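## Task

The vial rests loosely in the right hand's finger-palm crease with the palm facing up. Using that hand alone, roll the vial until its label points upward as the goal picture shows, and end with no finger or thumb in contact with it. The wrist camera, its post and the arm's last link count as part of the hand. The left arm and its hand may not touch the right hand. The task fails if the vial touches anything else or leaves the hand. To finish, the vial must lie still for a moment on the palm, clear of the wrist, the camera and its post. The palm must face straight up, and no motor of either hand may read moving or overload or be counting toward a shutdown (motors that were off from the start are excused). Then declare it done.

## Robot and tools

Robot: two arms, left_arm and right_arm, each ending in the same four-digit right hand (index, middle, ring, thumb; 16 hinge motors). The hands are identical copies, not mirror images. Bases in the scene frame: left_arm at (+0.002, +0.421, 0) m, right_arm at (-0.004, -0.384, 0) m.

Scene frame: origin on the table top midway between the arms, +z up, +x out over the table, left_arm on the +y side. The names left and right do not refer to image sides.

Hand point frame: the hand point sits in front of the palm where a thumb-index-middle pinch would meet. +z runs along straightened fingers toward the tips, +x runs across the palm away from the thumb, and +y points out of the palm face. The palm face is at y = -0.062 m, finger knuckles at z = -0.017 m, and straight fingertips end 0.139 m beyond the knuckles. Bending fingers moves their tips toward +y. A rigid mast on the palm side of the wrist occupies x +0.05 to +0.10, z -0.16 to -0.11, out to y = +0.06 m, and it can collide with things. Only the rubber fingertip caps grip well.

execute_actions(actions): actions is a list of actions run in order. An empty list only returns state and images. Each action is a table of up to 15 rows. Each row lasts one control step of 1/30 s, so one action lasts 0.5 s; if fewer than 15 rows are given, the last row is held. Every row is a single list of 48 numbers in [-1, 1] covering both arms, even when one arm stays still. The first 24 are for left_arm, the next 24 for right_arm, each block ordered as follows:
- dx, dy, dz, rx, ry, rz: an offset of the hand point, not a pose. It is measured from the hand point's pose at the start of the action, or for a call's first action from the last reported pose, and expressed in the hand point's own axes. Every row is relative to that same start, not to the previous row. 1.0 equals 0.6 m or 180 degrees; rx, ry, rz form one rotation vector.
- index_mcp, index_abd, index_pip, index_dip, middle_mcp, middle_abd, middle_pip, middle_dip, ring_mcp, ring_abd, ring_pip, ring_dip, thumb_cmc, thumb_axl, thumb_mcp, thumb_ipl: absolute goal angles, linear between each hinge's stops. Given as (degrees at +1, degrees at -1; straight value): finger _mcp (-18, +128; +0.75), _abd (-60, +60; +0.00), _pip (-29, +108; +0.58), _dip (-21, +117; +0.70). Toward -1, _mcp curls the finger at the knuckle toward the palm, _abd swings it sideways away from the thumb, and _pip and _dip bend the middle and end joints. thumb_cmc (-20, +120; +0.71) toward -1 swings the thumb from beside the palm to in front of it. thumb_axl (-27, +140; +0.68) rolls the thumb about its length. thumb_mcp (-69, +109; +0.23) and thumb_ipl (-77, +108; +0.17) bend it: toward +z when thumb_axl is straight, and along the cmc swing direction when thumb_axl is at -0.40.
- current_limit: the cap for all motors, from 0 mA at -1 to 550 mA at +1, never below 11 mA. A low cap also slows hinges and may leave a finger unable to lift itself.
- speed: set-point speed is (speed + 1) / 2 of 5.9 rad/s.
Starting values are current_limit +0.4 and speed -0.6; the last written values persist. A 0 is a real goal, so to keep a hand unchanged, send back its hand_goal, hand_current_limit and hand_speed.

Motion limits: at each step the commanded pose is clipped to within 70 mm and 16 degrees of the measured pose, and position wins over orientation. After an action the arm only continues to its last clipped pose, so a far target needs further actions. Arms often land a centimetre or more short, usually low. Some episodes have a sagging elbow: the hand drops and the palm tilts a little each action unless you aim back at the pose you want held.

Results: left_arm: … | right_arm: … give hand point positions (m) and quat_wxyz in the scene frame; printed positions can be off at long reach. "Hand target" shows where the controller is heading. "pose unreachable" means the clearance check altered or blocked that arm's command. Step readings list positions at some steps; HELD marks a step where part of that arm's row was held back. Per motor, in hinge order: hand_goal (written goals; repeating them keeps a grip), hand_measured (actual positions; repeating these loosens a grip), hand_current_ma (positive pushes toward -1), and hand_state: moving, goal (resting within 0.02), blocked (resting short of goal while pushing), or overload (shut down). A motor at 495 mA or more of either sign counts up seconds and counts back down below it; at 5 s it shuts off for 10 s, then drives to its last goal. If an arm is stopped, hand commands sent meanwhile are lost. A MOTOR HOT line appears at 85 °C; at 100 °C an OVER-TEMPERATURE FAULT drops that arm.

zoom_image(camera, region): camera is one of cam_head_left, cam_head_right, cam_high, cam_low, cam_left_wrist, cam_right_wrist (all 504x504; the wrist cameras are fisheye). region is [x0, y0, x1, y1] in pixels from the top-left corner, at most 504 by 504.
show_instructions(): shows the reference images, including the goal picture from the wrist camera. read_manual(section): only "licences"; moves nothing.
finished_scene(scene): pass the current scene's number once the goal holds; this cannot be undone and reports success.

Avoid: the vial touching anything but the working hand, dropping it, or knocking things off the table; fingers still on the vial at the end; any contact between the two arms, and especially hard hits or presses; fingers pressing hard enough to overload. Loose objects may occasionally get a brief push from outside.

Each tool is called as a command line: name --argument value for each argument, lists and objects as JSON in quotes; but a table of rows of numbers goes row by row, as --pt "numbers of a row", without its own name.

Reference images:

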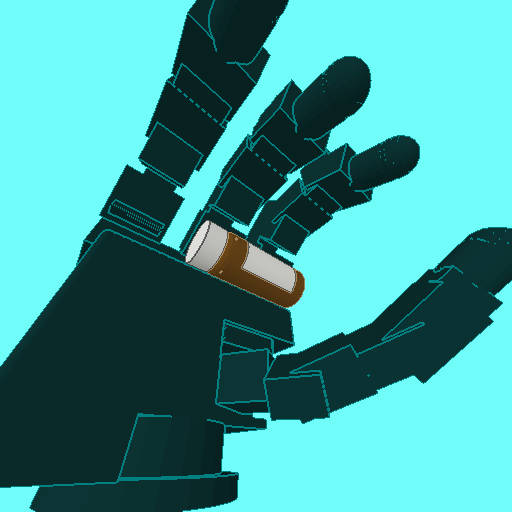

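## Session

execute_actions --actions '[]'

Scene clock: 0.00 s.
left_arm: end_effector_position=(+0.3658, +0.7828, +0.6034) hand_goal=(+0.754, +0.000, +0.576, +0.696, +0.754, +0.000, +0.576, +0.696, +0.754, +0.000, +0.576, +0.696, +0.714, +0.678, +0.226, +0.168) hand_measured=(+0.754, +0.000, +0.576, +0.696, +0.754, +0.000, +0.576, +0.696, +0.754, +0.000, +0.576, +0.696, +0.714, +0.678, +0.226, +0.168) hand_current_ma=(+0, +0, +0, +0, +0, +0, +0, +0, +0, +0, +0, +0, +0, +0, +0, +0) hand_state=(goal, overload, goal, goal, goal, goal, goal, goal, goal, goal, goal, goal, goal, goal, goal, goal) hand_current_limit=0.40 hand_speed=-0.60 end_effector_quat_wxyz=(+0.253, +0.254, +0.643, +0.677) | right_arm: end_effector_position=(+0.4023, -0.0961, +0.3887) hand_goal=(+0.046, +0.000, -0.008, +0.280, +0.046, +0.000, -0.008, +0.280, +0.046, +0.000, -0.008, +0.280, -0.104, +0.266, +0.032, -0.018) hand_measured=(+0.060, +0.000, -0.006, +0.282, +0.062, +0.000, -0.006, +0.282, +0.060, +0.000, -0.006, +0.282, -0.090, +0.270, +0.034, -0.016) hand_current_ma=(+85, +0, +14, +12, +86, +0, +14, +13, +85, +0, +14, +14, +77, +26, +12, +12) hand_state=(goal, goal, goal, goal, goal, goal, goal, goal, goal, goal, goal, goal, goal, goal, goal, goal) hand_current_limit=0.40 hand_speed=-0.60 end_effector_quat_wxyz=(+0.317, +0.331, +0.631, +0.626)
Joint positions: left_arm=[ 0.678  1.035  1.081 -0.002 -0.009  0.019] | right_arm=[0.686 1.126 0.595 0.516 0.071 0.015]
Joint velocities: left_arm=[-0.005  0.005 -0.002  0.017 -0.066  0.051] | right_arm=[-0.005  0.005 -0.032 -0.007 -0.022 -0.037]
Motor temperatures (°C, as the motors report them): left_arm=[22 21 23 23 23 20] | right_arm=[22 20 23 20 21 23]
Hand target (left_arm): +0.364, +0.781, +0.621; +0.256, +0.250, +0.634, +0.686
Hand target (right_arm): +0.404, -0.095, +0.411; +0.323, +0.324, +0.617, +0.640

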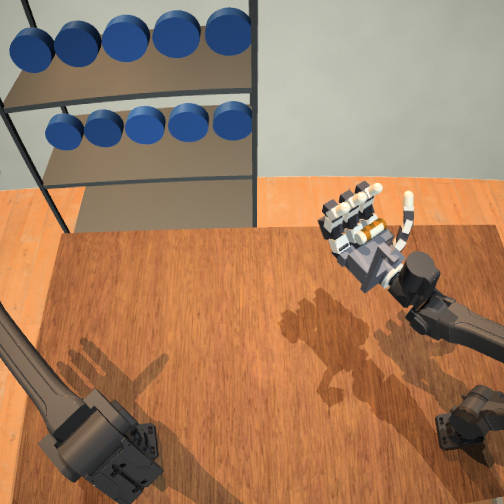

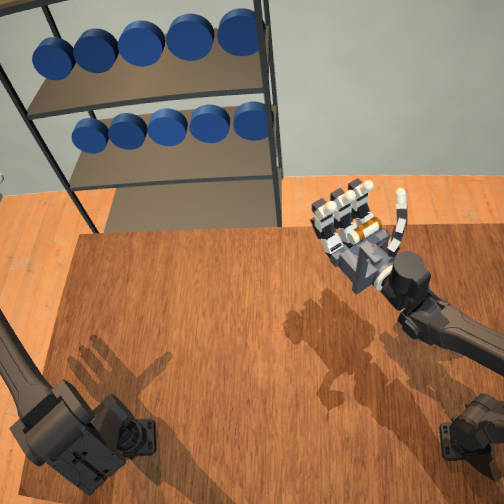

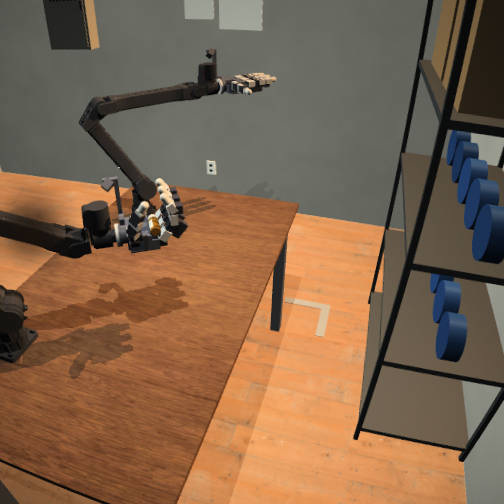

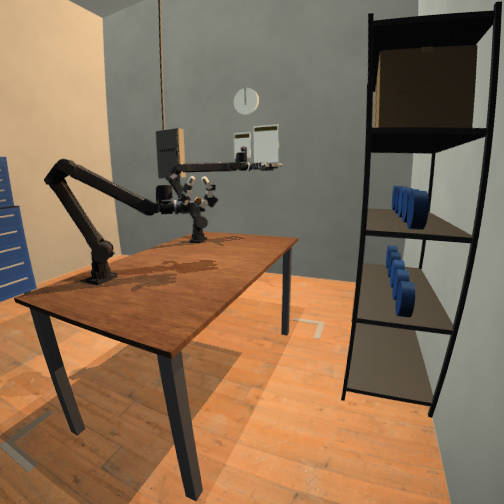

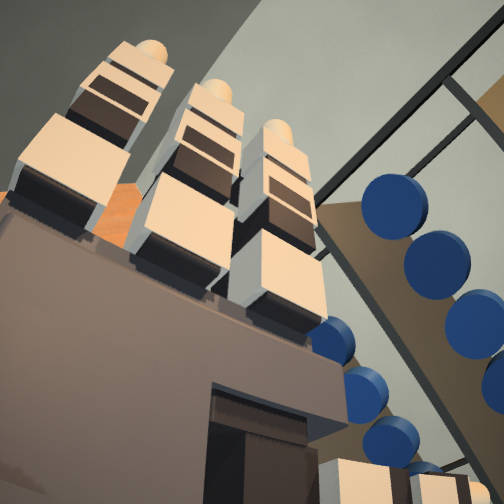

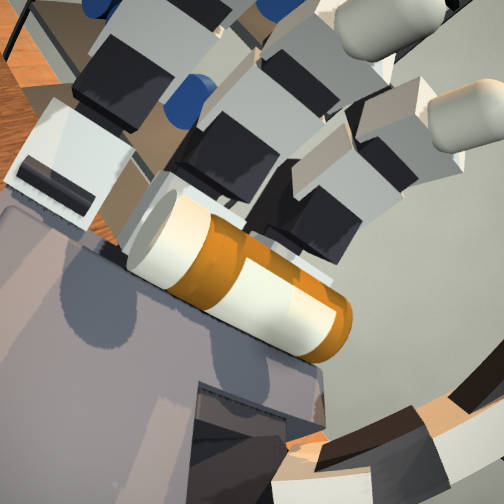

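execute_actions --actions '[[[0,0,0,0,0,0,0.754,0,0.576,0.696,0.754,0,0.576,0.696,0.754,0,0.576,0.696,0.714,0.678,0.226,0.168,0.4,-0.6,0,0.03,0,0,0,0,0.046,0,-0.6,-0.3,0.046,0,-0.6,-0.3,0.046,0,0,0.28,0.2,0.266,0.03,0,0.4,-0.4]],[[0,0,0,0,0,0,0.754,0,0.576,0.696,0.754,0,0.576,0.696,0.754,0,0.576,0.696,0.714,0.678,0.226,0.168,0.4,-0.6,0,0.03,0,0,0,0,0.046,0,-0.66,-0.5,0.046,0,-0.66,-0.5,0.046,0,0,0.28,0.2,0.266,0.03,0,0.4,-0.4]]]'

Scene clock: 1.77 s.
left_arm: end_effector_position=(+0.3658, +0.7828, +0.6034) hand_goal=(+0.754, +0.000, +0.576, +0.696, +0.754, +0.000, +0.576, +0.696, +0.754, +0.000, +0.576, +0.696, +0.714, +0.678, +0.226, +0.168) hand_measured=(+0.764, +0.000, +0.576, +0.696, +0.762, +0.000, +0.576, +0.696, +0.764, +0.000, +0.576, +0.696, +0.722, +0.678, +0.226, +0.168) hand_current_ma=(+52, +0, +4, +0, +52, +0, +5, +0, +52, +0, +4, +0, +50, -4, -1, -2) hand_state=(goal, overload, goal, goal, goal, goal, goal, goal, goal, goal, goal, goal, goal, goal, goal, goal) hand_current_limit=0.40 hand_speed=-0.60 end_effector_quat_wxyz=(+0.253, +0.254, +0.643, +0.677) | right_arm: end_effector_position=(+0.4047, -0.0941, +0.3713) hand_goal=(+0.046, +0.000, -0.660, -0.500, +0.046, +0.000, -0.660, -0.500, +0.046, +0.000, +0.000, +0.280, +0.200, +0.266, +0.030, +0.000) hand_measured=(+0.056, +0.000, -0.650, -0.474, +0.058, +0.000, -0.652, -0.480, +0.058, +0.000, -0.002, +0.282, +0.208, +0.270, +0.032, -0.002) hand_current_ma=(+66, +0, +54, +144, +68, +0, +43, +104, +73, +0, -12, +14, +39, +23, +11, -15) hand_state=(goal, goal, goal, blocked, goal, goal, goal, blocked, goal, goal, goal, goal, goal, goal, goal, goal) hand_current_limit=0.40 hand_speed=-0.40 end_effector_quat_wxyz=(+0.305, +0.342, +0.657, +0.598)
Joint positions: left_arm=[ 0.678  1.035  1.081 -0.002 -0.009  0.019] | right_arm=[0.686 1.111 0.595 0.418 0.071 0.015]
Joint velocities: left_arm=[-0.005 -0.005 -0.007  0.002 -0.051  0.007] | right_arm=[-0.015 -0.024  0.002 -0.012 -0.022 -0.022]
Motor temperatures (°C, as the motors report them): left_arm=[22 21 23 24 23 20] | right_arm=[22 20 24 20 21 23]
Hand target (left_arm): +0.366, +0.783, +0.603; +0.253, +0.254, +0.643, +0.677
Hand target (right_arm): +0.403, -0.095, +0.398; +0.311, +0.336, +0.644, +0.613
Off the commanded pose (left_arm): 0.000 m, 0 deg.
Off the commanded pose (right_arm): 0.027 m, 2 deg.
Step readings (end_effector_position; steps 1 to 15: 1st action; 16 to 30: 2nd action):
0: left_arm (+0.3658, +0.7828, +0.6034) | right_arm (+0.4023, -0.0961, +0.3887)
1: left_arm (+0.3658, +0.7828, +0.6034) | right_arm (+0.4026, -0.0959, +0.3873)
2: left_arm (+0.3658, +0.7828, +0.6034) | right_arm (+0.4028, -0.0957, +0.3855)
4: left_arm (+0.3658, +0.7828, +0.6034) | right_arm (+0.4032, -0.0954, +0.3823)
8: left_arm (+0.3658, +0.7828, +0.6034) | right_arm (+0.4035, -0.0951, +0.3806)
15: left_arm (+0.3658, +0.7828, +0.6034) | right_arm (+0.4035, -0.0951, +0.3806)
16: left_arm (+0.3658, +0.7828, +0.6034) | right_arm (+0.4037, -0.0950, +0.3792)
17: left_arm (+0.3658, +0.7828, +0.6034) | right_arm (+0.4039, -0.0948, +0.3773)
19: left_arm (+0.3658, +0.7828, +0.6034) | right_arm (+0.4043, -0.0944, +0.3737)
23: left_arm (+0.3658, +0.7828, +0.6034) | right_arm (+0.4047, -0.0941, +0.3714)
30: end_effector_position above

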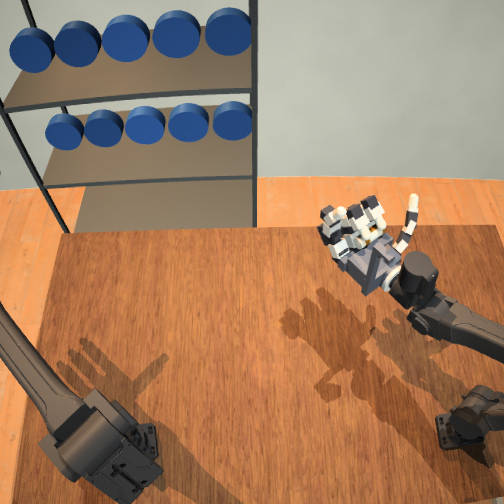

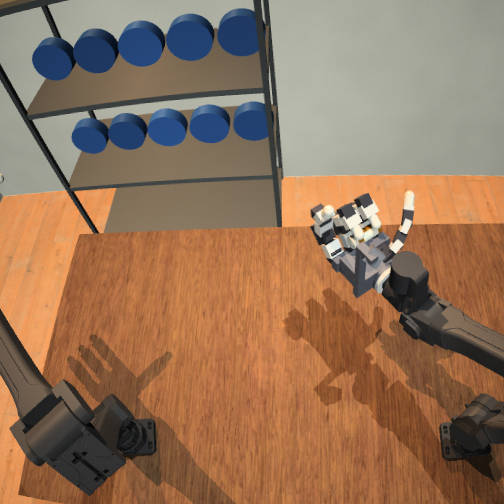

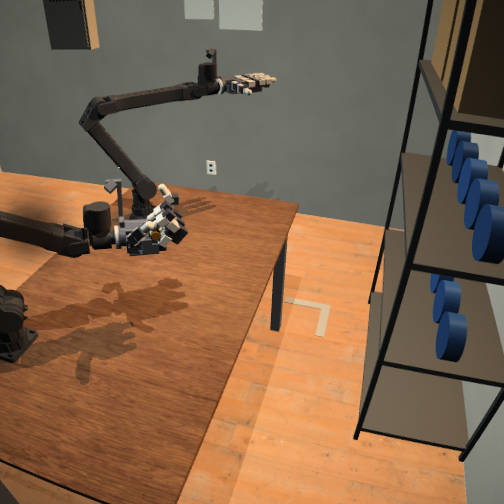

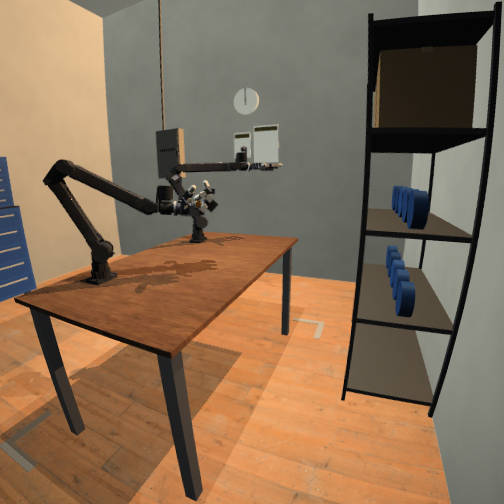

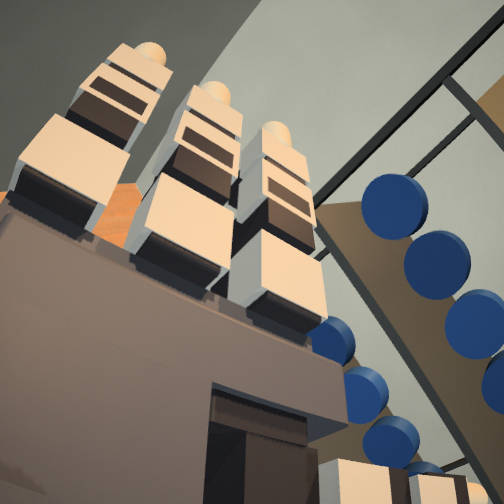

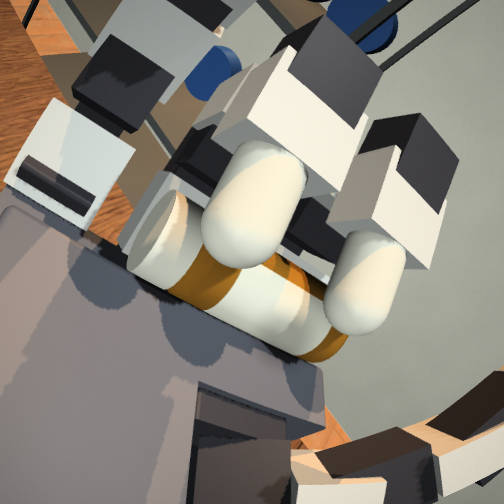

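execute_actions --actions '[[[0,0,0,0,0,0,0.754,0,0.576,0.696,0.754,0,0.576,0.696,0.754,0,0.576,0.696,0.714,0.678,0.226,0.168,0.4,-0.6,0,0.04,0,-0.03,0,0,0.046,0,-0.55,-0.8,0.046,0,-0.55,-0.8,0.046,0,0,0.28,0.2,0.266,0.03,0,0.4,-0.6]],[[0,0,0,0,0,0,0.754,0,0.576,0.696,0.754,0,0.576,0.696,0.754,0,0.576,0.696,0.714,0.678,0.226,0.168,0.4,-0.6,0,0.04,0,-0.03,0,0,0.046,0,-0.4,-1,0.046,0,-0.4,-1,0.046,0,0,0.28,0.2,0.266,0.03,0,0.4,-0.6]]]'

Scene clock: 3.00 s.
left_arm: end_effector_position=(+0.3658, +0.7828, +0.6034) hand_goal=(+0.754, +0.000, +0.576, +0.696, +0.754, +0.000, +0.576, +0.696, +0.754, +0.000, +0.576, +0.696, +0.714, +0.678, +0.226, +0.168) hand_measured=(+0.764, +0.000, +0.576, +0.696, +0.762, +0.000, +0.576, +0.696, +0.764, +0.000, +0.576, +0.696, +0.722, +0.678, +0.226, +0.168) hand_current_ma=(+52, +0, +4, +0, +52, +0, +5, +0, +52, +0, +4, +0, +50, -4, -1, -2) hand_state=(goal, overload, goal, goal, goal, goal, goal, goal, goal, goal, goal, goal, goal, goal, goal, goal) hand_current_limit=0.40 hand_speed=-0.60 end_effector_quat_wxyz=(+0.253, +0.254, +0.643, +0.677) | right_arm: end_effector_position=(+0.4009, -0.0973, +0.3945) hand_goal=(+0.046, +0.000, -0.400, -1.000, +0.046, +0.000, -0.400, -1.000, +0.046, +0.000, +0.000, +0.280, +0.200, +0.266, +0.030, +0.000) hand_measured=(+0.056, +0.000, -0.368, -0.894, +0.058, +0.000, -0.364, -0.890, +0.058, +0.000, -0.002, +0.282, +0.208, +0.270, +0.032, -0.002) hand_current_ma=(+63, -1, +198, +359, +67, -1, +207, +374, +73, +0, -11, +14, +42, +23, +11, -14) hand_state=(goal, goal, moving, moving, goal, goal, moving, moving, goal, goal, goal, goal, goal, goal, goal, goal) hand_current_limit=0.40 hand_speed=-0.60 end_effector_quat_wxyz=(+0.321, +0.326, +0.621, +0.636)
Joint positions: left_arm=[ 0.678  1.035  1.081 -0.002 -0.009  0.019] | right_arm=[0.686 1.132 0.593 0.553 0.071 0.015]
Joint velocities: left_arm=[-0.005 -0.005 -0.007  0.002 -0.066 -0.037] | right_arm=[ 0.005  0.005 -0.002 -0.007 -0.022 -0.051]
Motor temperatures (°C, as the motors report them): left_arm=[22 21 24 24 23 20] | right_arm=[22 20 25 20 21 23]
Hand target (left_arm): +0.366, +0.783, +0.603; +0.253, +0.254, +0.643, +0.677
Hand target (right_arm): +0.404, -0.095, +0.407; +0.329, +0.318, +0.610, +0.647
Off the commanded pose (left_arm): 0.000 m, 0 deg.
Off the commanded pose (right_arm): 0.013 m, 2 deg.
Step readings (end_effector_position; steps 1 to 15: 1st action; 16 to 30: 2nd action):
0: left_arm (+0.3658, +0.7828, +0.6034) | right_arm (+0.4047, -0.0941, +0.3713)
1: left_arm (+0.3658, +0.7828, +0.6034) | right_arm (+0.4045, -0.0943, +0.3731)
2: left_arm (+0.3658, +0.7828, +0.6034) | right_arm (+0.4042, -0.0946, +0.3755)
4: left_arm (+0.3658, +0.7828, +0.6034) | right_arm (+0.4034, -0.0952, +0.3806)
8: left_arm (+0.3658, +0.7828, +0.6034) | right_arm (+0.4028, -0.0957, +0.3838)
15: left_arm (+0.3658, +0.7828, +0.6034) | right_arm (+0.4032, -0.0954, +0.3829)
16: left_arm (+0.3658, +0.7828, +0.6034) | right_arm (+0.4029, -0.0956, +0.3845)
17: left_arm (+0.3658, +0.7828, +0.6034) | right_arm (+0.4025, -0.0960, +0.3870)
19: left_arm (+0.3658, +0.7828, +0.6034) | right_arm (+0.4015, -0.0968, +0.3919)
23: left_arm (+0.3658, +0.7828, +0.6034) | right_arm (+0.4005, -0.0976, +0.3953)
30: end_effector_position above

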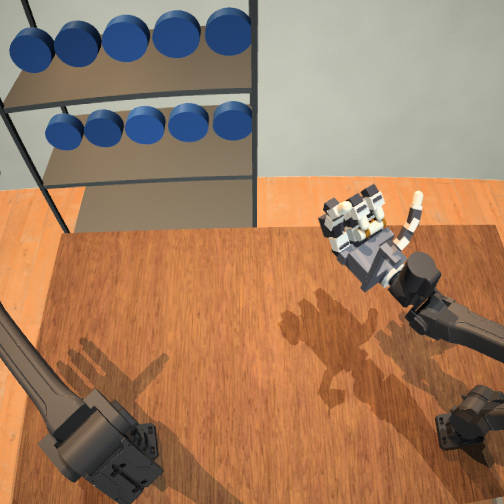

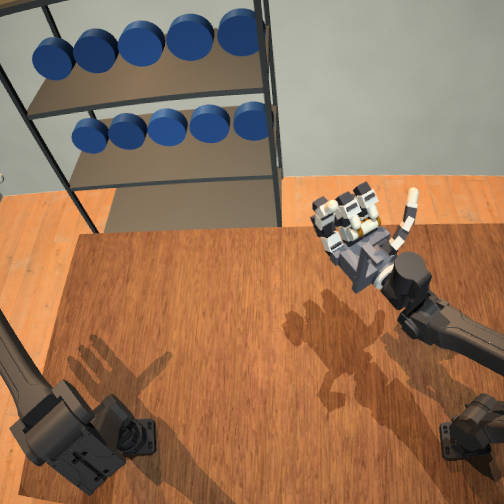

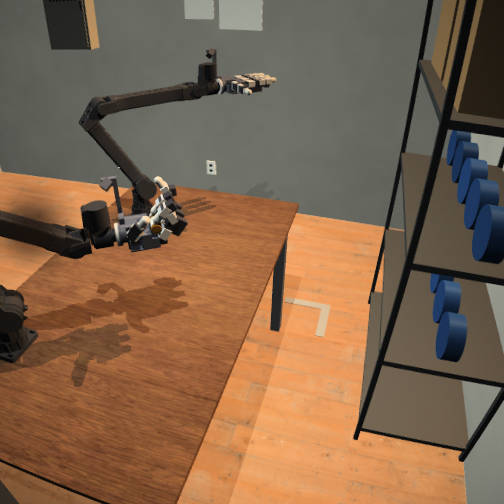

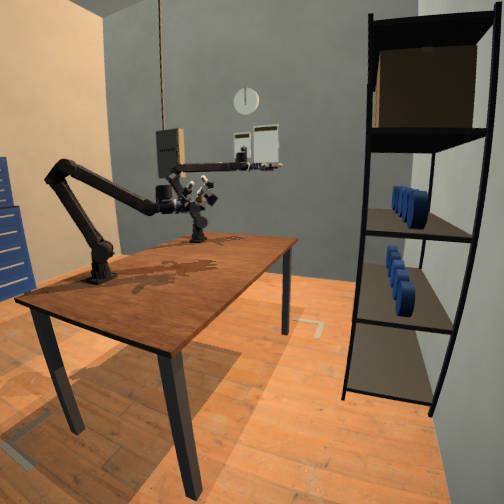

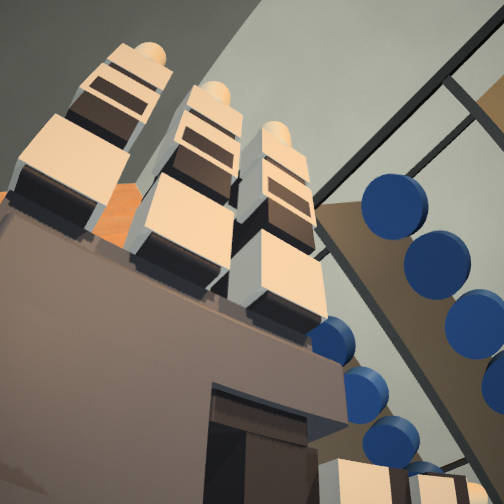

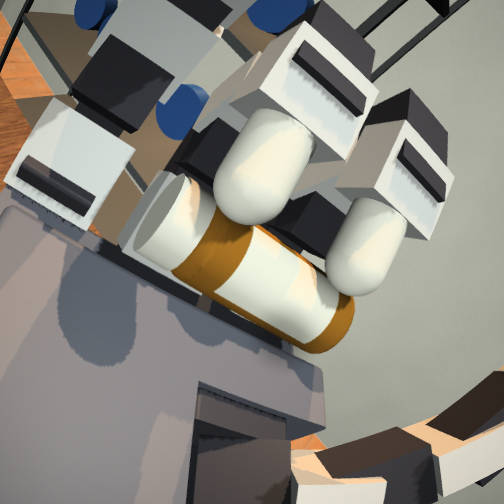

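execute_actions --actions '[[[0,0,0,0,0,0,0.754,0,0.576,0.696,0.754,0,0.576,0.696,0.754,0,0.576,0.696,0.714,0.678,0.226,0.168,0.4,-0.6,0,0.03,0,-0.012,0,0,0.046,0,-0.3,-0.2,0.046,0,-0.3,-0.2,0.046,0,0,0.28,0.2,0.266,0.03,0,0.4,0]],[[0,0,0,0,0,0,0.754,0,0.576,0.696,0.754,0,0.576,0.696,0.754,0,0.576,0.696,0.714,0.678,0.226,0.168,0.4,-0.6,0,0.03,0,-0.012,0,0,0.046,0,-0.75,-0.3,0.046,0,-0.75,-0.3,0.046,0,0,0.28,0.2,0.266,0.03,0,0.4,0]],[[0,0,0,0,0,0,0.754,0,0.576,0.696,0.754,0,0.576,0.696,0.754,0,0.576,0.696,0.714,0.678,0.226,0.168,0.4,-0.6,0,0.03,0,-0.012,0,0,0.046,0,-0.62,-0.8,0.046,0,-0.62,-0.8,0.046,0,0,0.28,0.2,0.266,0.03,0,0.4,-0.6]],[[0,0,0,0,0,0,0.754,0,0.576,0.696,0.754,0,0.576,0.696,0.754,0,0.576,0.696,0.714,0.678,0.226,0.168,0.4,-0.6,0,0.03,0,-0.012,0,0,0.046,0,-0.4,-1,0.046,0,-0.4,-1,0.046,0,0,0.28,0.2,0.266,0.03,0,0.4,-0.6]],[[0,0,0,0,0,0,0.754,0,0.576,0.696,0.754,0,0.576,0.696,0.754,0,0.576,0.696,0.714,0.678,0.226,0.168,0.4,-0.6,0,0.03,0,-0.012,0,0,0.046,0,-0.2,-1,0.046,0,-0.2,-1,0.046,0,0,0.28,0.2,0.266,0.03,0,0.4,-0.6]],[[0,0,0,0,0,0,0.754,0,0.576,0.696,0.754,0,0.576,0.696,0.754,0,0.576,0.696,0.714,0.678,0.226,0.168,0.4,-0.6,0,0.03,0,-0.012,0,0,0.046,0,-0.2,-0.2,0.046,0,-0.2,-0.2,0.046,0,0,0.28,0.2,0.266,0.03,0,0.4,0]]]'

Scene clock: 8.00 s.
left_arm: end_effector_position=(+0.3658, +0.7828, +0.6034) hand_goal=(+0.754, +0.000, +0.576, +0.696, +0.754, +0.000, +0.576, +0.696, +0.754, +0.000, +0.576, +0.696, +0.714, +0.678, +0.226, +0.168) hand_measured=(+0.764, +0.000, +0.576, +0.696, +0.762, +0.000, +0.576, +0.696, +0.764, +0.000, +0.576, +0.696, +0.722, +0.678, +0.226, +0.168) hand_current_ma=(+52, +0, +4, +0, +52, +0, +5, +0, +52, +0, +4, +0, +50, -4, -1, -2) hand_state=(goal, overload, goal, goal, goal, goal, goal, goal, goal, goal, goal, goal, goal, goal, goal, goal) hand_current_limit=0.40 hand_speed=-0.60 end_effector_quat_wxyz=(+0.253, +0.254, +0.643, +0.677) | right_arm: end_effector_position=(+0.4009, -0.0973, +0.3945) hand_goal=(+0.046, +0.000, -0.200, -0.200, +0.046, +0.000, -0.200, -0.200, +0.046, +0.000, +0.000, +0.280, +0.200, +0.266, +0.030, +0.000) hand_measured=(+0.056, +0.000, -0.204, -0.588, +0.056, +0.000, -0.204, -0.546, +0.058, +0.000, -0.002, +0.282, +0.208, +0.270, +0.032, -0.002) hand_current_ma=(+57, -1, -23, -52, +58, -1, -23, -62, +73, +0, -11, +14, +42, +23, +11, -14) hand_state=(goal, goal, goal, moving, goal, goal, goal, moving, goal, goal, goal, goal, goal, goal, goal, goal) hand_current_limit=0.40 hand_speed=0.00 end_effector_quat_wxyz=(+0.321, +0.326, +0.621, +0.636)
Joint positions: left_arm=[ 0.678  1.035  1.081 -0.002 -0.009  0.019] | right_arm=[0.686 1.132 0.593 0.553 0.071 0.015]
Joint velocities: left_arm=[-0.005  0.005  0.017 -0.017 -0.022 -0.037] | right_arm=[-0.005 -0.005 -0.002 -0.012  0.007  0.022]
Motor temperatures (°C, as the motors report them): left_arm=[22 21 25 24 23 20] | right_arm=[22 20 26 20 21 23]
Hand target (left_arm): +0.366, +0.783, +0.603; +0.253, +0.254, +0.643, +0.677
Hand target (right_arm): +0.400, -0.098, +0.412; +0.327, +0.320, +0.609, +0.648
Off the commanded pose (left_arm): 0.000 m, 0 deg.
Off the commanded pose (right_arm): 0.018 m, 2 deg.
Step readings (end_effector_position; steps 1 to 15: 1st action; 16 to 30: 2nd action; 31 to 45: 3rd action; 46 to 60: 4th action; 61 to 75: 5th action; 76 to 90: 6th action):
0: left_arm (+0.3658, +0.7828, +0.6034) | right_arm (+0.4009, -0.0973, +0.3945)
1: left_arm (+0.3658, +0.7828, +0.6034) | right_arm (+0.4009, -0.0973, +0.3945)
2: left_arm (+0.3658, +0.7828, +0.6034) | right_arm (+0.4009, -0.0973, +0.3945)
4: left_arm (+0.3658, +0.7828, +0.6034) | right_arm (+0.4009, -0.0973, +0.3945)
8: left_arm (+0.3658, +0.7828, +0.6034) | right_arm (+0.4009, -0.0973, +0.3945)
15: left_arm (+0.3658, +0.7828, +0.6034) | right_arm (+0.4009, -0.0973, +0.3945)
16: left_arm (+0.3658, +0.7828, +0.6034) | right_arm (+0.4009, -0.0973, +0.3945)
17: left_arm (+0.3658, +0.7828, +0.6034) | right_arm (+0.4009, -0.0973, +0.3945)
19: left_arm (+0.3658, +0.7828, +0.6034) | right_arm (+0.4009, -0.0973, +0.3945)
23: left_arm (+0.3658, +0.7828, +0.6034) | right_arm (+0.4009, -0.0973, +0.3945)
30: left_arm (+0.3658, +0.7828, +0.6034) | right_arm (+0.4009, -0.0973, +0.3945)
31: left_arm (+0.3658, +0.7828, +0.6034) | right_arm (+0.4009, -0.0973, +0.3945)
32: left_arm (+0.3658, +0.7828, +0.6034) | right_arm (+0.4009, -0.0973, +0.3945)
34: left_arm (+0.3658, +0.7828, +0.6034) | right_arm (+0.4009, -0.0973, +0.3945)
38: left_arm (+0.3658, +0.7828, +0.6034) | right_arm (+0.4009, -0.0973, +0.3945)
45: left_arm (+0.3658, +0.7828, +0.6034) | right_arm (+0.4009, -0.0973, +0.3945)
46: left_arm (+0.3658, +0.7828, +0.6034) | right_arm (+0.4009, -0.0973, +0.3945)
47: left_arm (+0.3658, +0.7828, +0.6034) | right_arm (+0.4009, -0.0973, +0.3945)
49: left_arm (+0.3658, +0.7828, +0.6034) | right_arm (+0.4009, -0.0973, +0.3945)
53: left_arm (+0.3658, +0.7828, +0.6034) | right_arm (+0.4009, -0.0973, +0.3945)
60: left_arm (+0.3658, +0.7828, +0.6034) | right_arm (+0.4009, -0.0973, +0.3945)
61: left_arm (+0.3658, +0.7828, +0.6034) | right_arm (+0.4009, -0.0973, +0.3945)
62: left_arm (+0.3658, +0.7828, +0.6034) | right_arm (+0.4009, -0.0973, +0.3945)
64: left_arm (+0.3658, +0.7828, +0.6034) | right_arm (+0.4009, -0.0973, +0.3945)
68: left_arm (+0.3658, +0.7828, +0.6034) | right_arm (+0.4009, -0.0973, +0.3945)
75: left_arm (+0.3658, +0.7828, +0.6034) | right_arm (+0.4009, -0.0973, +0.3945)
76: left_arm (+0.3658, +0.7828, +0.6034) | right_arm (+0.4009, -0.0973, +0.3945)
77: left_arm (+0.3658, +0.7828, +0.6034) | right_arm (+0.4009, -0.0973, +0.3945)
79: left_arm (+0.3658, +0.7828, +0.6034) | right_arm (+0.4009, -0.0973, +0.3945)
83: left_arm (+0.3658, +0.7828, +0.6034) | right_arm (+0.4009, -0.0973, +0.3945)
90: end_effector_position above

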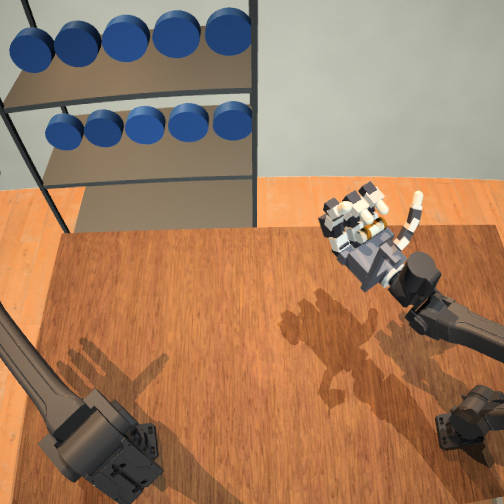

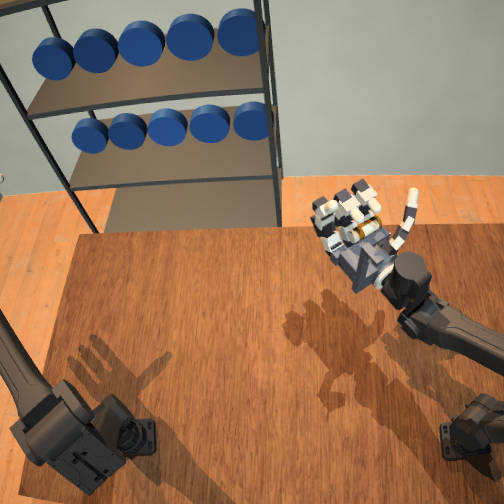

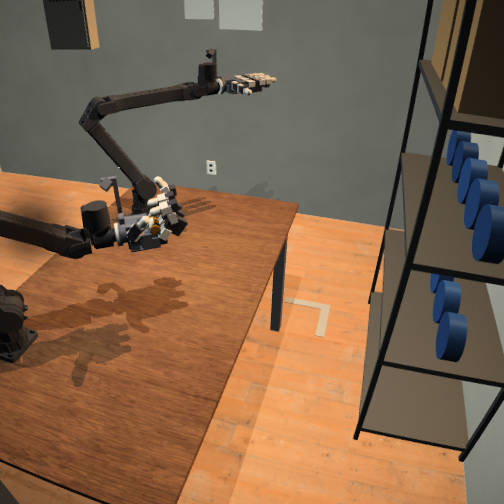

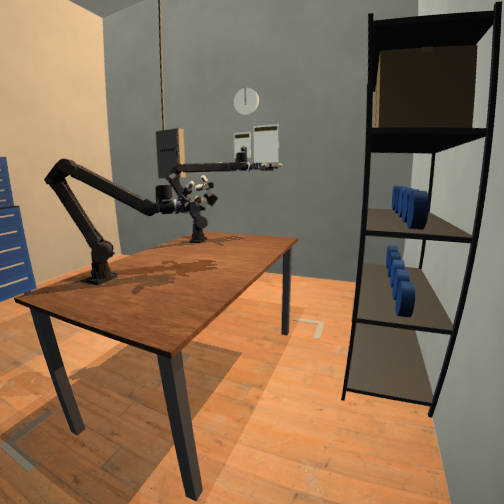

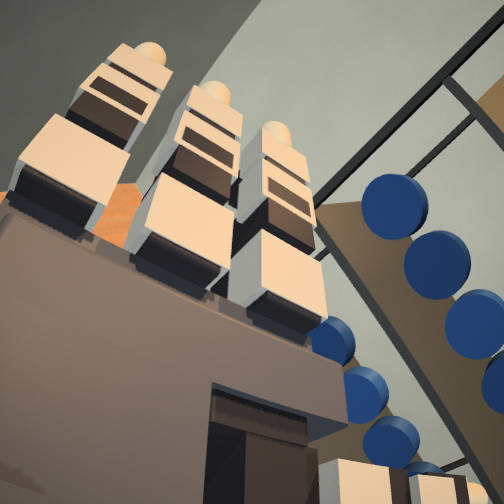

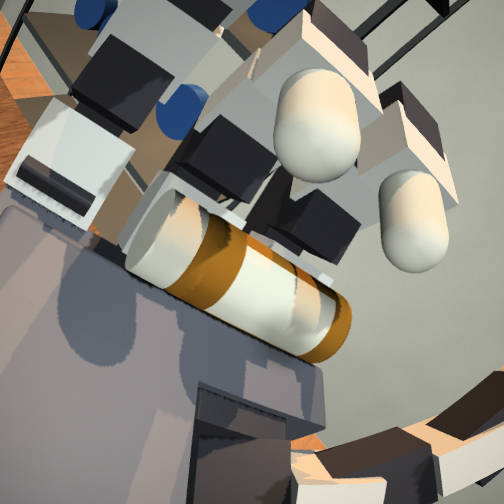

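execute_actions --actions '[[[0,0,0,0,0,0,0.754,0,0.576,0.696,0.754,0,0.576,0.696,0.754,0,0.576,0.696,0.714,0.678,0.226,0.168,0.4,-0.6,0,0.03,0,-0.012,0,0,0.046,0,-0.5,0.3,0.046,0,-0.5,0.3,0.046,0,0,0.28,0.2,0.266,0.03,0,0.4,0]],[[0,0,0,0,0,0,0.754,0,0.576,0.696,0.754,0,0.576,0.696,0.754,0,0.576,0.696,0.714,0.678,0.226,0.168,0.4,-0.6,0,0.03,0,-0.012,0,0,0.046,0,-1,0.3,0.046,0,-1,0.3,0.046,0,0,0.28,0.2,0.266,0.03,0,0.4,0]],[[0,0,0,0,0,0,0.754,0,0.576,0.696,0.754,0,0.576,0.696,0.754,0,0.576,0.696,0.714,0.678,0.226,0.168,0.4,-0.6,0,0.03,0,-0.012,0,0,0.046,0,-1,-0.5,0.046,0,-1,-0.5,0.046,0,0,0.28,0.2,0.266,0.03,0,0.4,0]],[[0,0,0,0,0,0,0.754,0,0.576,0.696,0.754,0,0.576,0.696,0.754,0,0.576,0.696,0.714,0.678,0.226,0.168,0.4,-0.6,0,0.03,0,-0.012,0,0,0.046,0,-1,-0.5,0.046,0,-1,-0.5,0.046,0,0,0.28,0.2,0.266,0.03,0,0.4,0]]]'

Scene clock: 10.40 s.
left_arm: end_effector_position=(+0.3658, +0.7828, +0.6034) hand_goal=(+0.754, +0.000, +0.576, +0.696, +0.754, +0.000, +0.576, +0.696, +0.754, +0.000, +0.576, +0.696, +0.714, +0.678, +0.226, +0.168) hand_measured=(+0.764, +0.000, +0.576, +0.696, +0.762, +0.000, +0.576, +0.696, +0.764, +0.000, +0.576, +0.696, +0.722, +0.678, +0.226, +0.168) hand_current_ma=(+52, +0, +4, +0, +52, +0, +5, +0, +52, +0, +4, +0, +50, -4, -1, -2) hand_state=(goal, overload, goal, goal, goal, goal, goal, goal, goal, goal, goal, goal, goal, goal, goal, goal) hand_current_limit=0.40 hand_speed=-0.60 end_effector_quat_wxyz=(+0.253, +0.254, +0.643, +0.677) | right_arm: end_effector_position=(+0.4009, -0.0973, +0.3945) hand_goal=(+0.046, +0.000, -1.000, -0.500, +0.046, +0.000, -1.000, -0.500, +0.046, +0.000, +0.000, +0.280, +0.200, +0.266, +0.030, +0.000) hand_measured=(+0.054, +0.000, -0.954, -0.048, +0.056, +0.000, -0.950, -0.060, +0.058, +0.000, -0.002, +0.282, +0.208, +0.270, +0.032, -0.002) hand_current_ma=(+52, -1, +273, +384, +53, -1, +286, +384, +73, +0, -11, +14, +42, +23, +11, -14) hand_state=(goal, goal, blocked, blocked, goal, goal, blocked, blocked, goal, goal, goal, goal, goal, goal, goal, goal) hand_current_limit=0.40 hand_speed=0.00 end_effector_quat_wxyz=(+0.321, +0.326, +0.621, +0.636)
Joint positions: left_arm=[ 0.678  1.035  1.081 -0.002 -0.009  0.019] | right_arm=[0.686 1.132 0.593 0.553 0.071 0.015]
Joint velocities: left_arm=[-0.015 -0.005 -0.017 -0.012 -0.051  0.081] | right_arm=[-0.005 -0.005 -0.017  0.012  0.037 -0.022]
Motor temperatures (°C, as the motors report them): left_arm=[22 21 26 24 23 20] | right_arm=[22 20 27 20 21 23]
Hand target (left_arm): +0.366, +0.783, +0.603; +0.253, +0.254, +0.643, +0.677
Hand target (right_arm): +0.400, -0.098, +0.412; +0.327, +0.320, +0.609, +0.648
Off the commanded pose (left_arm): 0.000 m, 0 deg.
Off the commanded pose (right_arm): 0.018 m, 2 deg.
Step readings (end_effector_position; steps 1 to 15: 1st action; 16 to 30: 2nd action; 31 to 45: 3rd action; 46 to 60: 4th action):
0: left_arm (+0.3658, +0.7828, +0.6034) | right_arm (+0.4009, -0.0973, +0.3945)
1: left_arm (+0.3658, +0.7828, +0.6034) | right_arm (+0.4009, -0.0973, +0.3945)
2: left_arm (+0.3658, +0.7828, +0.6034) | right_arm (+0.4009, -0.0973, +0.3945)
4: left_arm (+0.3658, +0.7828, +0.6034) | right_arm (+0.4009, -0.0973, +0.3945)
8: left_arm (+0.3658, +0.7828, +0.6034) | right_arm (+0.4009, -0.0973, +0.3945)
15: left_arm (+0.3658, +0.7828, +0.6034) | right_arm (+0.4009, -0.0973, +0.3945)
16: left_arm (+0.3658, +0.7828, +0.6034) | right_arm (+0.4009, -0.0973, +0.3945)
17: left_arm (+0.3658, +0.7828, +0.6034) | right_arm (+0.4009, -0.0973, +0.3945)
19: left_arm (+0.3658, +0.7828, +0.6034) | right_arm (+0.4009, -0.0973, +0.3945)
23: left_arm (+0.3658, +0.7828, +0.6034) | right_arm (+0.4009, -0.0973, +0.3945)
30: left_arm (+0.3658, +0.7828, +0.6034) | right_arm (+0.4009, -0.0973, +0.3945)
31: left_arm (+0.3658, +0.7828, +0.6034) | right_arm (+0.4009, -0.0973, +0.3945)
32: left_arm (+0.3658, +0.7828, +0.6034) | right_arm (+0.4009, -0.0973, +0.3945)
34: left_arm (+0.3658, +0.7828, +0.6034) | right_arm (+0.4009, -0.0973, +0.3945)
38: left_arm (+0.3658, +0.7828, +0.6034) | right_arm (+0.4009, -0.0973, +0.3945)
45: left_arm (+0.3658, +0.7828, +0.6034) | right_arm (+0.4009, -0.0973, +0.3945)
46: left_arm (+0.3658, +0.7828, +0.6034) | right_arm (+0.4009, -0.0973, +0.3945)
47: left_arm (+0.3658, +0.7828, +0.6034) | right_arm (+0.4009, -0.0973, +0.3945)
49: left_arm (+0.3658, +0.7828, +0.6034) | right_arm (+0.4009, -0.0973, +0.3945)
53: left_arm (+0.3658, +0.7828, +0.6034) | right_arm (+0.4009, -0.0973, +0.3945)
60: end_effector_position above

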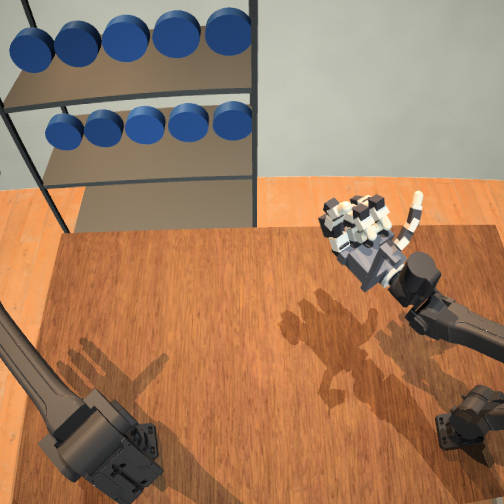

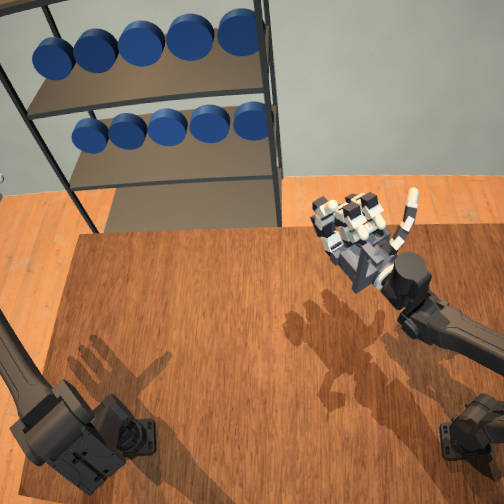

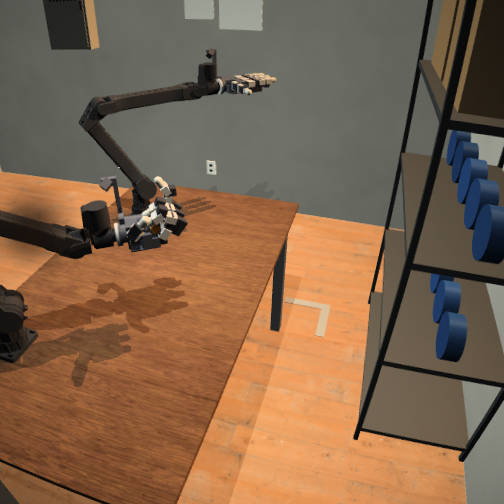

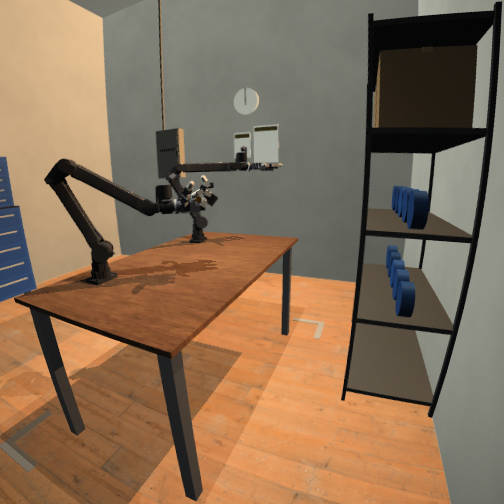

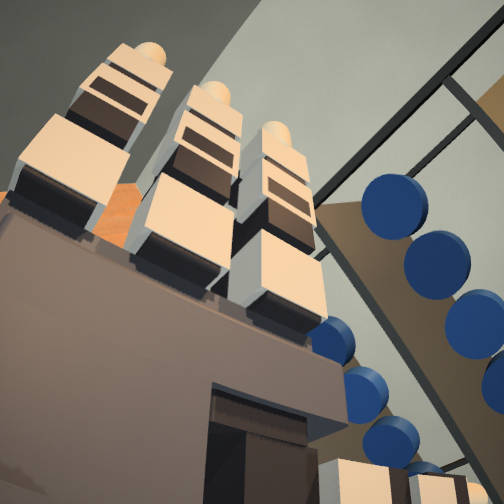

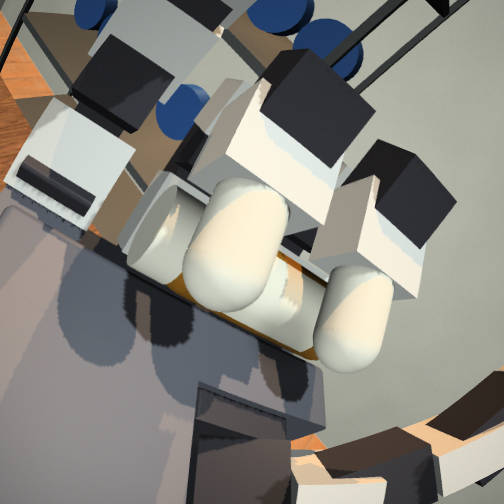

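Firm grip; now a slow long stroke.

execute_actions --actions '[[[0,0,0,0,0,0,0.754,0,0.576,0.696,0.754,0,0.576,0.696,0.754,0,0.576,0.696,0.714,0.678,0.226,0.168,0.4,-0.6,0,0.03,0,-0.012,0,0,0.046,0,-0.8,-1,0.046,0,-0.8,-1,0.046,0,0,0.28,0.2,0.266,0.03,0,0.4,-0.5]],[[0,0,0,0,0,0,0.754,0,0.576,0.696,0.754,0,0.576,0.696,0.754,0,0.576,0.696,0.714,0.678,0.226,0.168,0.4,-0.6,0,0.03,0,-0.012,0,0,0.046,0,-0.65,-1,0.046,0,-0.65,-1,0.046,0,0,0.28,0.2,0.266,0.03,0,0.4,-0.5]],[[0,0,0,0,0,0,0.754,0,0.576,0.696,0.754,0,0.576,0.696,0.754,0,0.576,0.696,0.714,0.678,0.226,0.168,0.4,-0.6,0,0.03,0,-0.012,0,0,0.046,0,-0.5,-1,0.046,0,-0.5,-1,0.046,0,0,0.28,0.2,0.266,0.03,0,0.4,-0.5]],[[0,0,0,0,0,0,0.754,0,0.576,0.696,0.754,0,0.576,0.696,0.754,0,0.576,0.696,0.714,0.678,0.226,0.168,0.4,-0.6,0,0.03,0,-0.012,0,0,0.046,0,-0.4,-1,0.046,0,-0.4,-1,0.046,0,0,0.28,0.2,0.266,0.03,0,0.4,-0.5]]]'

Scene clock: 12.67 s.
left_arm: end_effector_position=(+0.3658, +0.7828, +0.6034) hand_goal=(+0.754, +0.000, +0.576, +0.696, +0.754, +0.000, +0.576, +0.696, +0.754, +0.000, +0.576, +0.696, +0.714, +0.678, +0.226, +0.168) hand_measured=(+0.764, +0.000, +0.576, +0.696, +0.762, +0.000, +0.576, +0.696, +0.764, +0.000, +0.576, +0.696, +0.722, +0.678, +0.226, +0.168) hand_current_ma=(+52, +0, +4, +0, +52, +0, +5, +0, +52, +0, +4, +0, +50, -4, -1, -2) hand_state=(goal, overload, goal, goal, goal, goal, goal, goal, goal, goal, goal, goal, goal, goal, goal, goal) hand_current_limit=0.40 hand_speed=-0.60 end_effector_quat_wxyz=(+0.253, +0.254, +0.643, +0.677) | right_arm: end_effector_position=(+0.4009, -0.0973, +0.3945) hand_goal=(+0.046, +0.000, -0.400, -1.000, +0.046, +0.000, -0.400, -1.000, +0.046, +0.000, +0.000, +0.280, +0.200, +0.266, +0.030, +0.000) hand_measured=(+0.054, +0.000, -0.386, -0.970, +0.056, +0.000, -0.390, -0.984, +0.058, +0.000, -0.002, +0.282, +0.208, +0.270, +0.032, -0.002) hand_current_ma=(+48, -1, +86, +169, +54, -1, +63, +86, +73, +0, -11, +14, +42, +23, +11, -14) hand_state=(goal, goal, goal, blocked, goal, goal, goal, goal, goal, goal, goal, goal, goal, goal, goal, goal) hand_current_limit=0.40 hand_speed=-0.50 end_effector_quat_wxyz=(+0.321, +0.326, +0.621, +0.636)
Joint positions: left_arm=[ 0.678  1.035  1.081 -0.002 -0.009  0.019] | right_arm=[0.686 1.132 0.593 0.553 0.071 0.015]
Joint velocities: left_arm=[-0.015  0.005 -0.017  0.002 -0.007  0.037] | right_arm=[-0.015 -0.005 -0.017  0.002  0.066 -0.007]
Motor temperatures (°C, as the motors report them): left_arm=[22 21 27 24 23 20] | right_arm=[22 20 27 20 21 23]
Hand target (left_arm): +0.366, +0.783, +0.603; +0.253, +0.254, +0.643, +0.677
Hand target (right_arm): +0.400, -0.098, +0.412; +0.327, +0.320, +0.609, +0.648
Off the commanded pose (left_arm): 0.000 m, 0 deg.
Off the commanded pose (right_arm): 0.018 m, 2 deg.
Step readings (end_effector_position; steps 1 to 15: 1st action; 16 to 30: 2nd action; 31 to 45: 3rd action; 46 to 60: 4th action):
0: left_arm (+0.3658, +0.7828, +0.6034) | right_arm (+0.4009, -0.0973, +0.3945)
1: left_arm (+0.3658, +0.7828, +0.6034) | right_arm (+0.4009, -0.0973, +0.3945)
2: left_arm (+0.3658, +0.7828, +0.6034) | right_arm (+0.4009, -0.0973, +0.3945)
4: left_arm (+0.3658, +0.7828, +0.6034) | right_arm (+0.4009, -0.0973, +0.3945)
8: left_arm (+0.3658, +0.7828, +0.6034) | right_arm (+0.4009, -0.0973, +0.3945)
15: left_arm (+0.3658, +0.7828, +0.6034) | right_arm (+0.4009, -0.0973, +0.3945)
16: left_arm (+0.3658, +0.7828, +0.6034) | right_arm (+0.4009, -0.0973, +0.3945)
17: left_arm (+0.3658, +0.7828, +0.6034) | right_arm (+0.4009, -0.0973, +0.3945)
19: left_arm (+0.3658, +0.7828, +0.6034) | right_arm (+0.4009, -0.0973, +0.3945)
23: left_arm (+0.3658, +0.7828, +0.6034) | right_arm (+0.4009, -0.0973, +0.3945)
30: left_arm (+0.3658, +0.7828, +0.6034) | right_arm (+0.4009, -0.0973, +0.3945)
31: left_arm (+0.3658, +0.7828, +0.6034) | right_arm (+0.4009, -0.0973, +0.3945)
32: left_arm (+0.3658, +0.7828, +0.6034) | right_arm (+0.4009, -0.0973, +0.3945)
34: left_arm (+0.3658, +0.7828, +0.6034) | right_arm (+0.4009, -0.0973, +0.3945)
38: left_arm (+0.3658, +0.7828, +0.6034) | right_arm (+0.4009, -0.0973, +0.3945)
45: left_arm (+0.3658, +0.7828, +0.6034) | right_arm (+0.4009, -0.0973, +0.3945)
46: left_arm (+0.3658, +0.7828, +0.6034) | right_arm (+0.4009, -0.0973, +0.3945)
47: left_arm (+0.3658, +0.7828, +0.6034) | right_arm (+0.4009, -0.0973, +0.3945)
49: left_arm (+0.3658, +0.7828, +0.6034) | right_arm (+0.4009, -0.0973, +0.3945)
53: left_arm (+0.3658, +0.7828, +0.6034) | right_arm (+0.4009, -0.0973, +0.3945)
60: end_effector_position above

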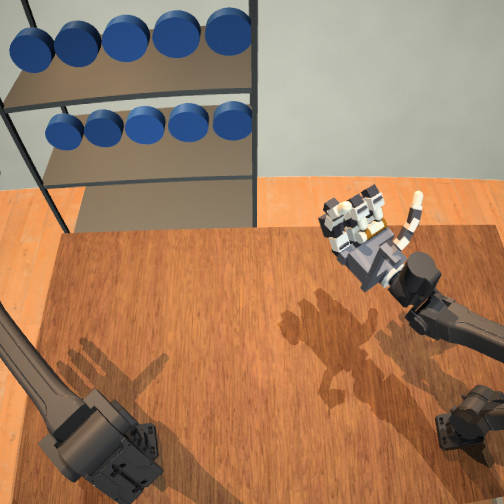

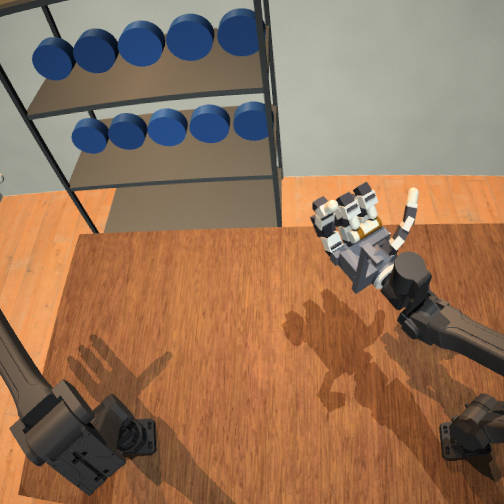

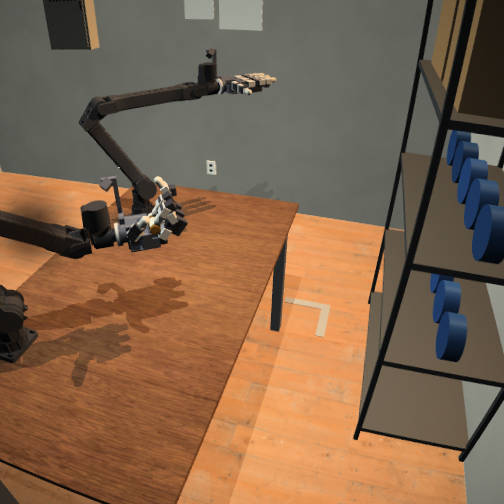

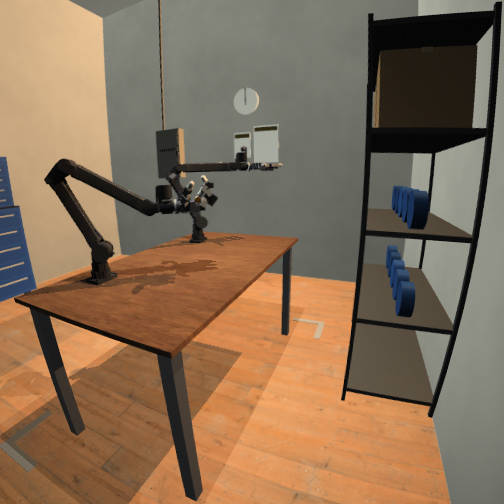

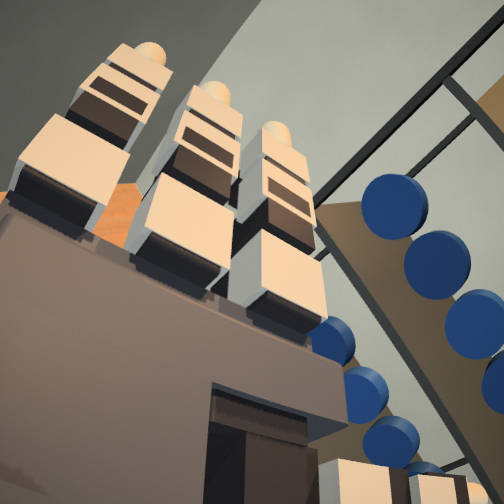

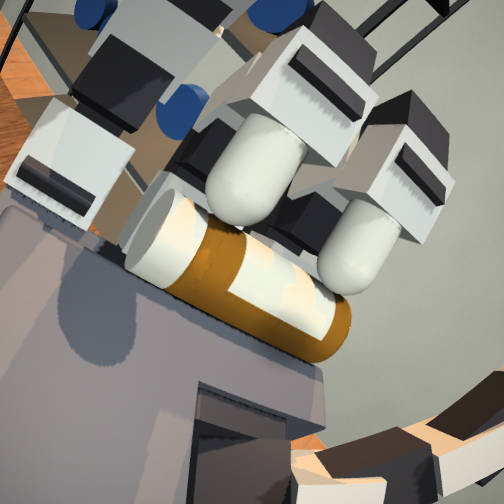

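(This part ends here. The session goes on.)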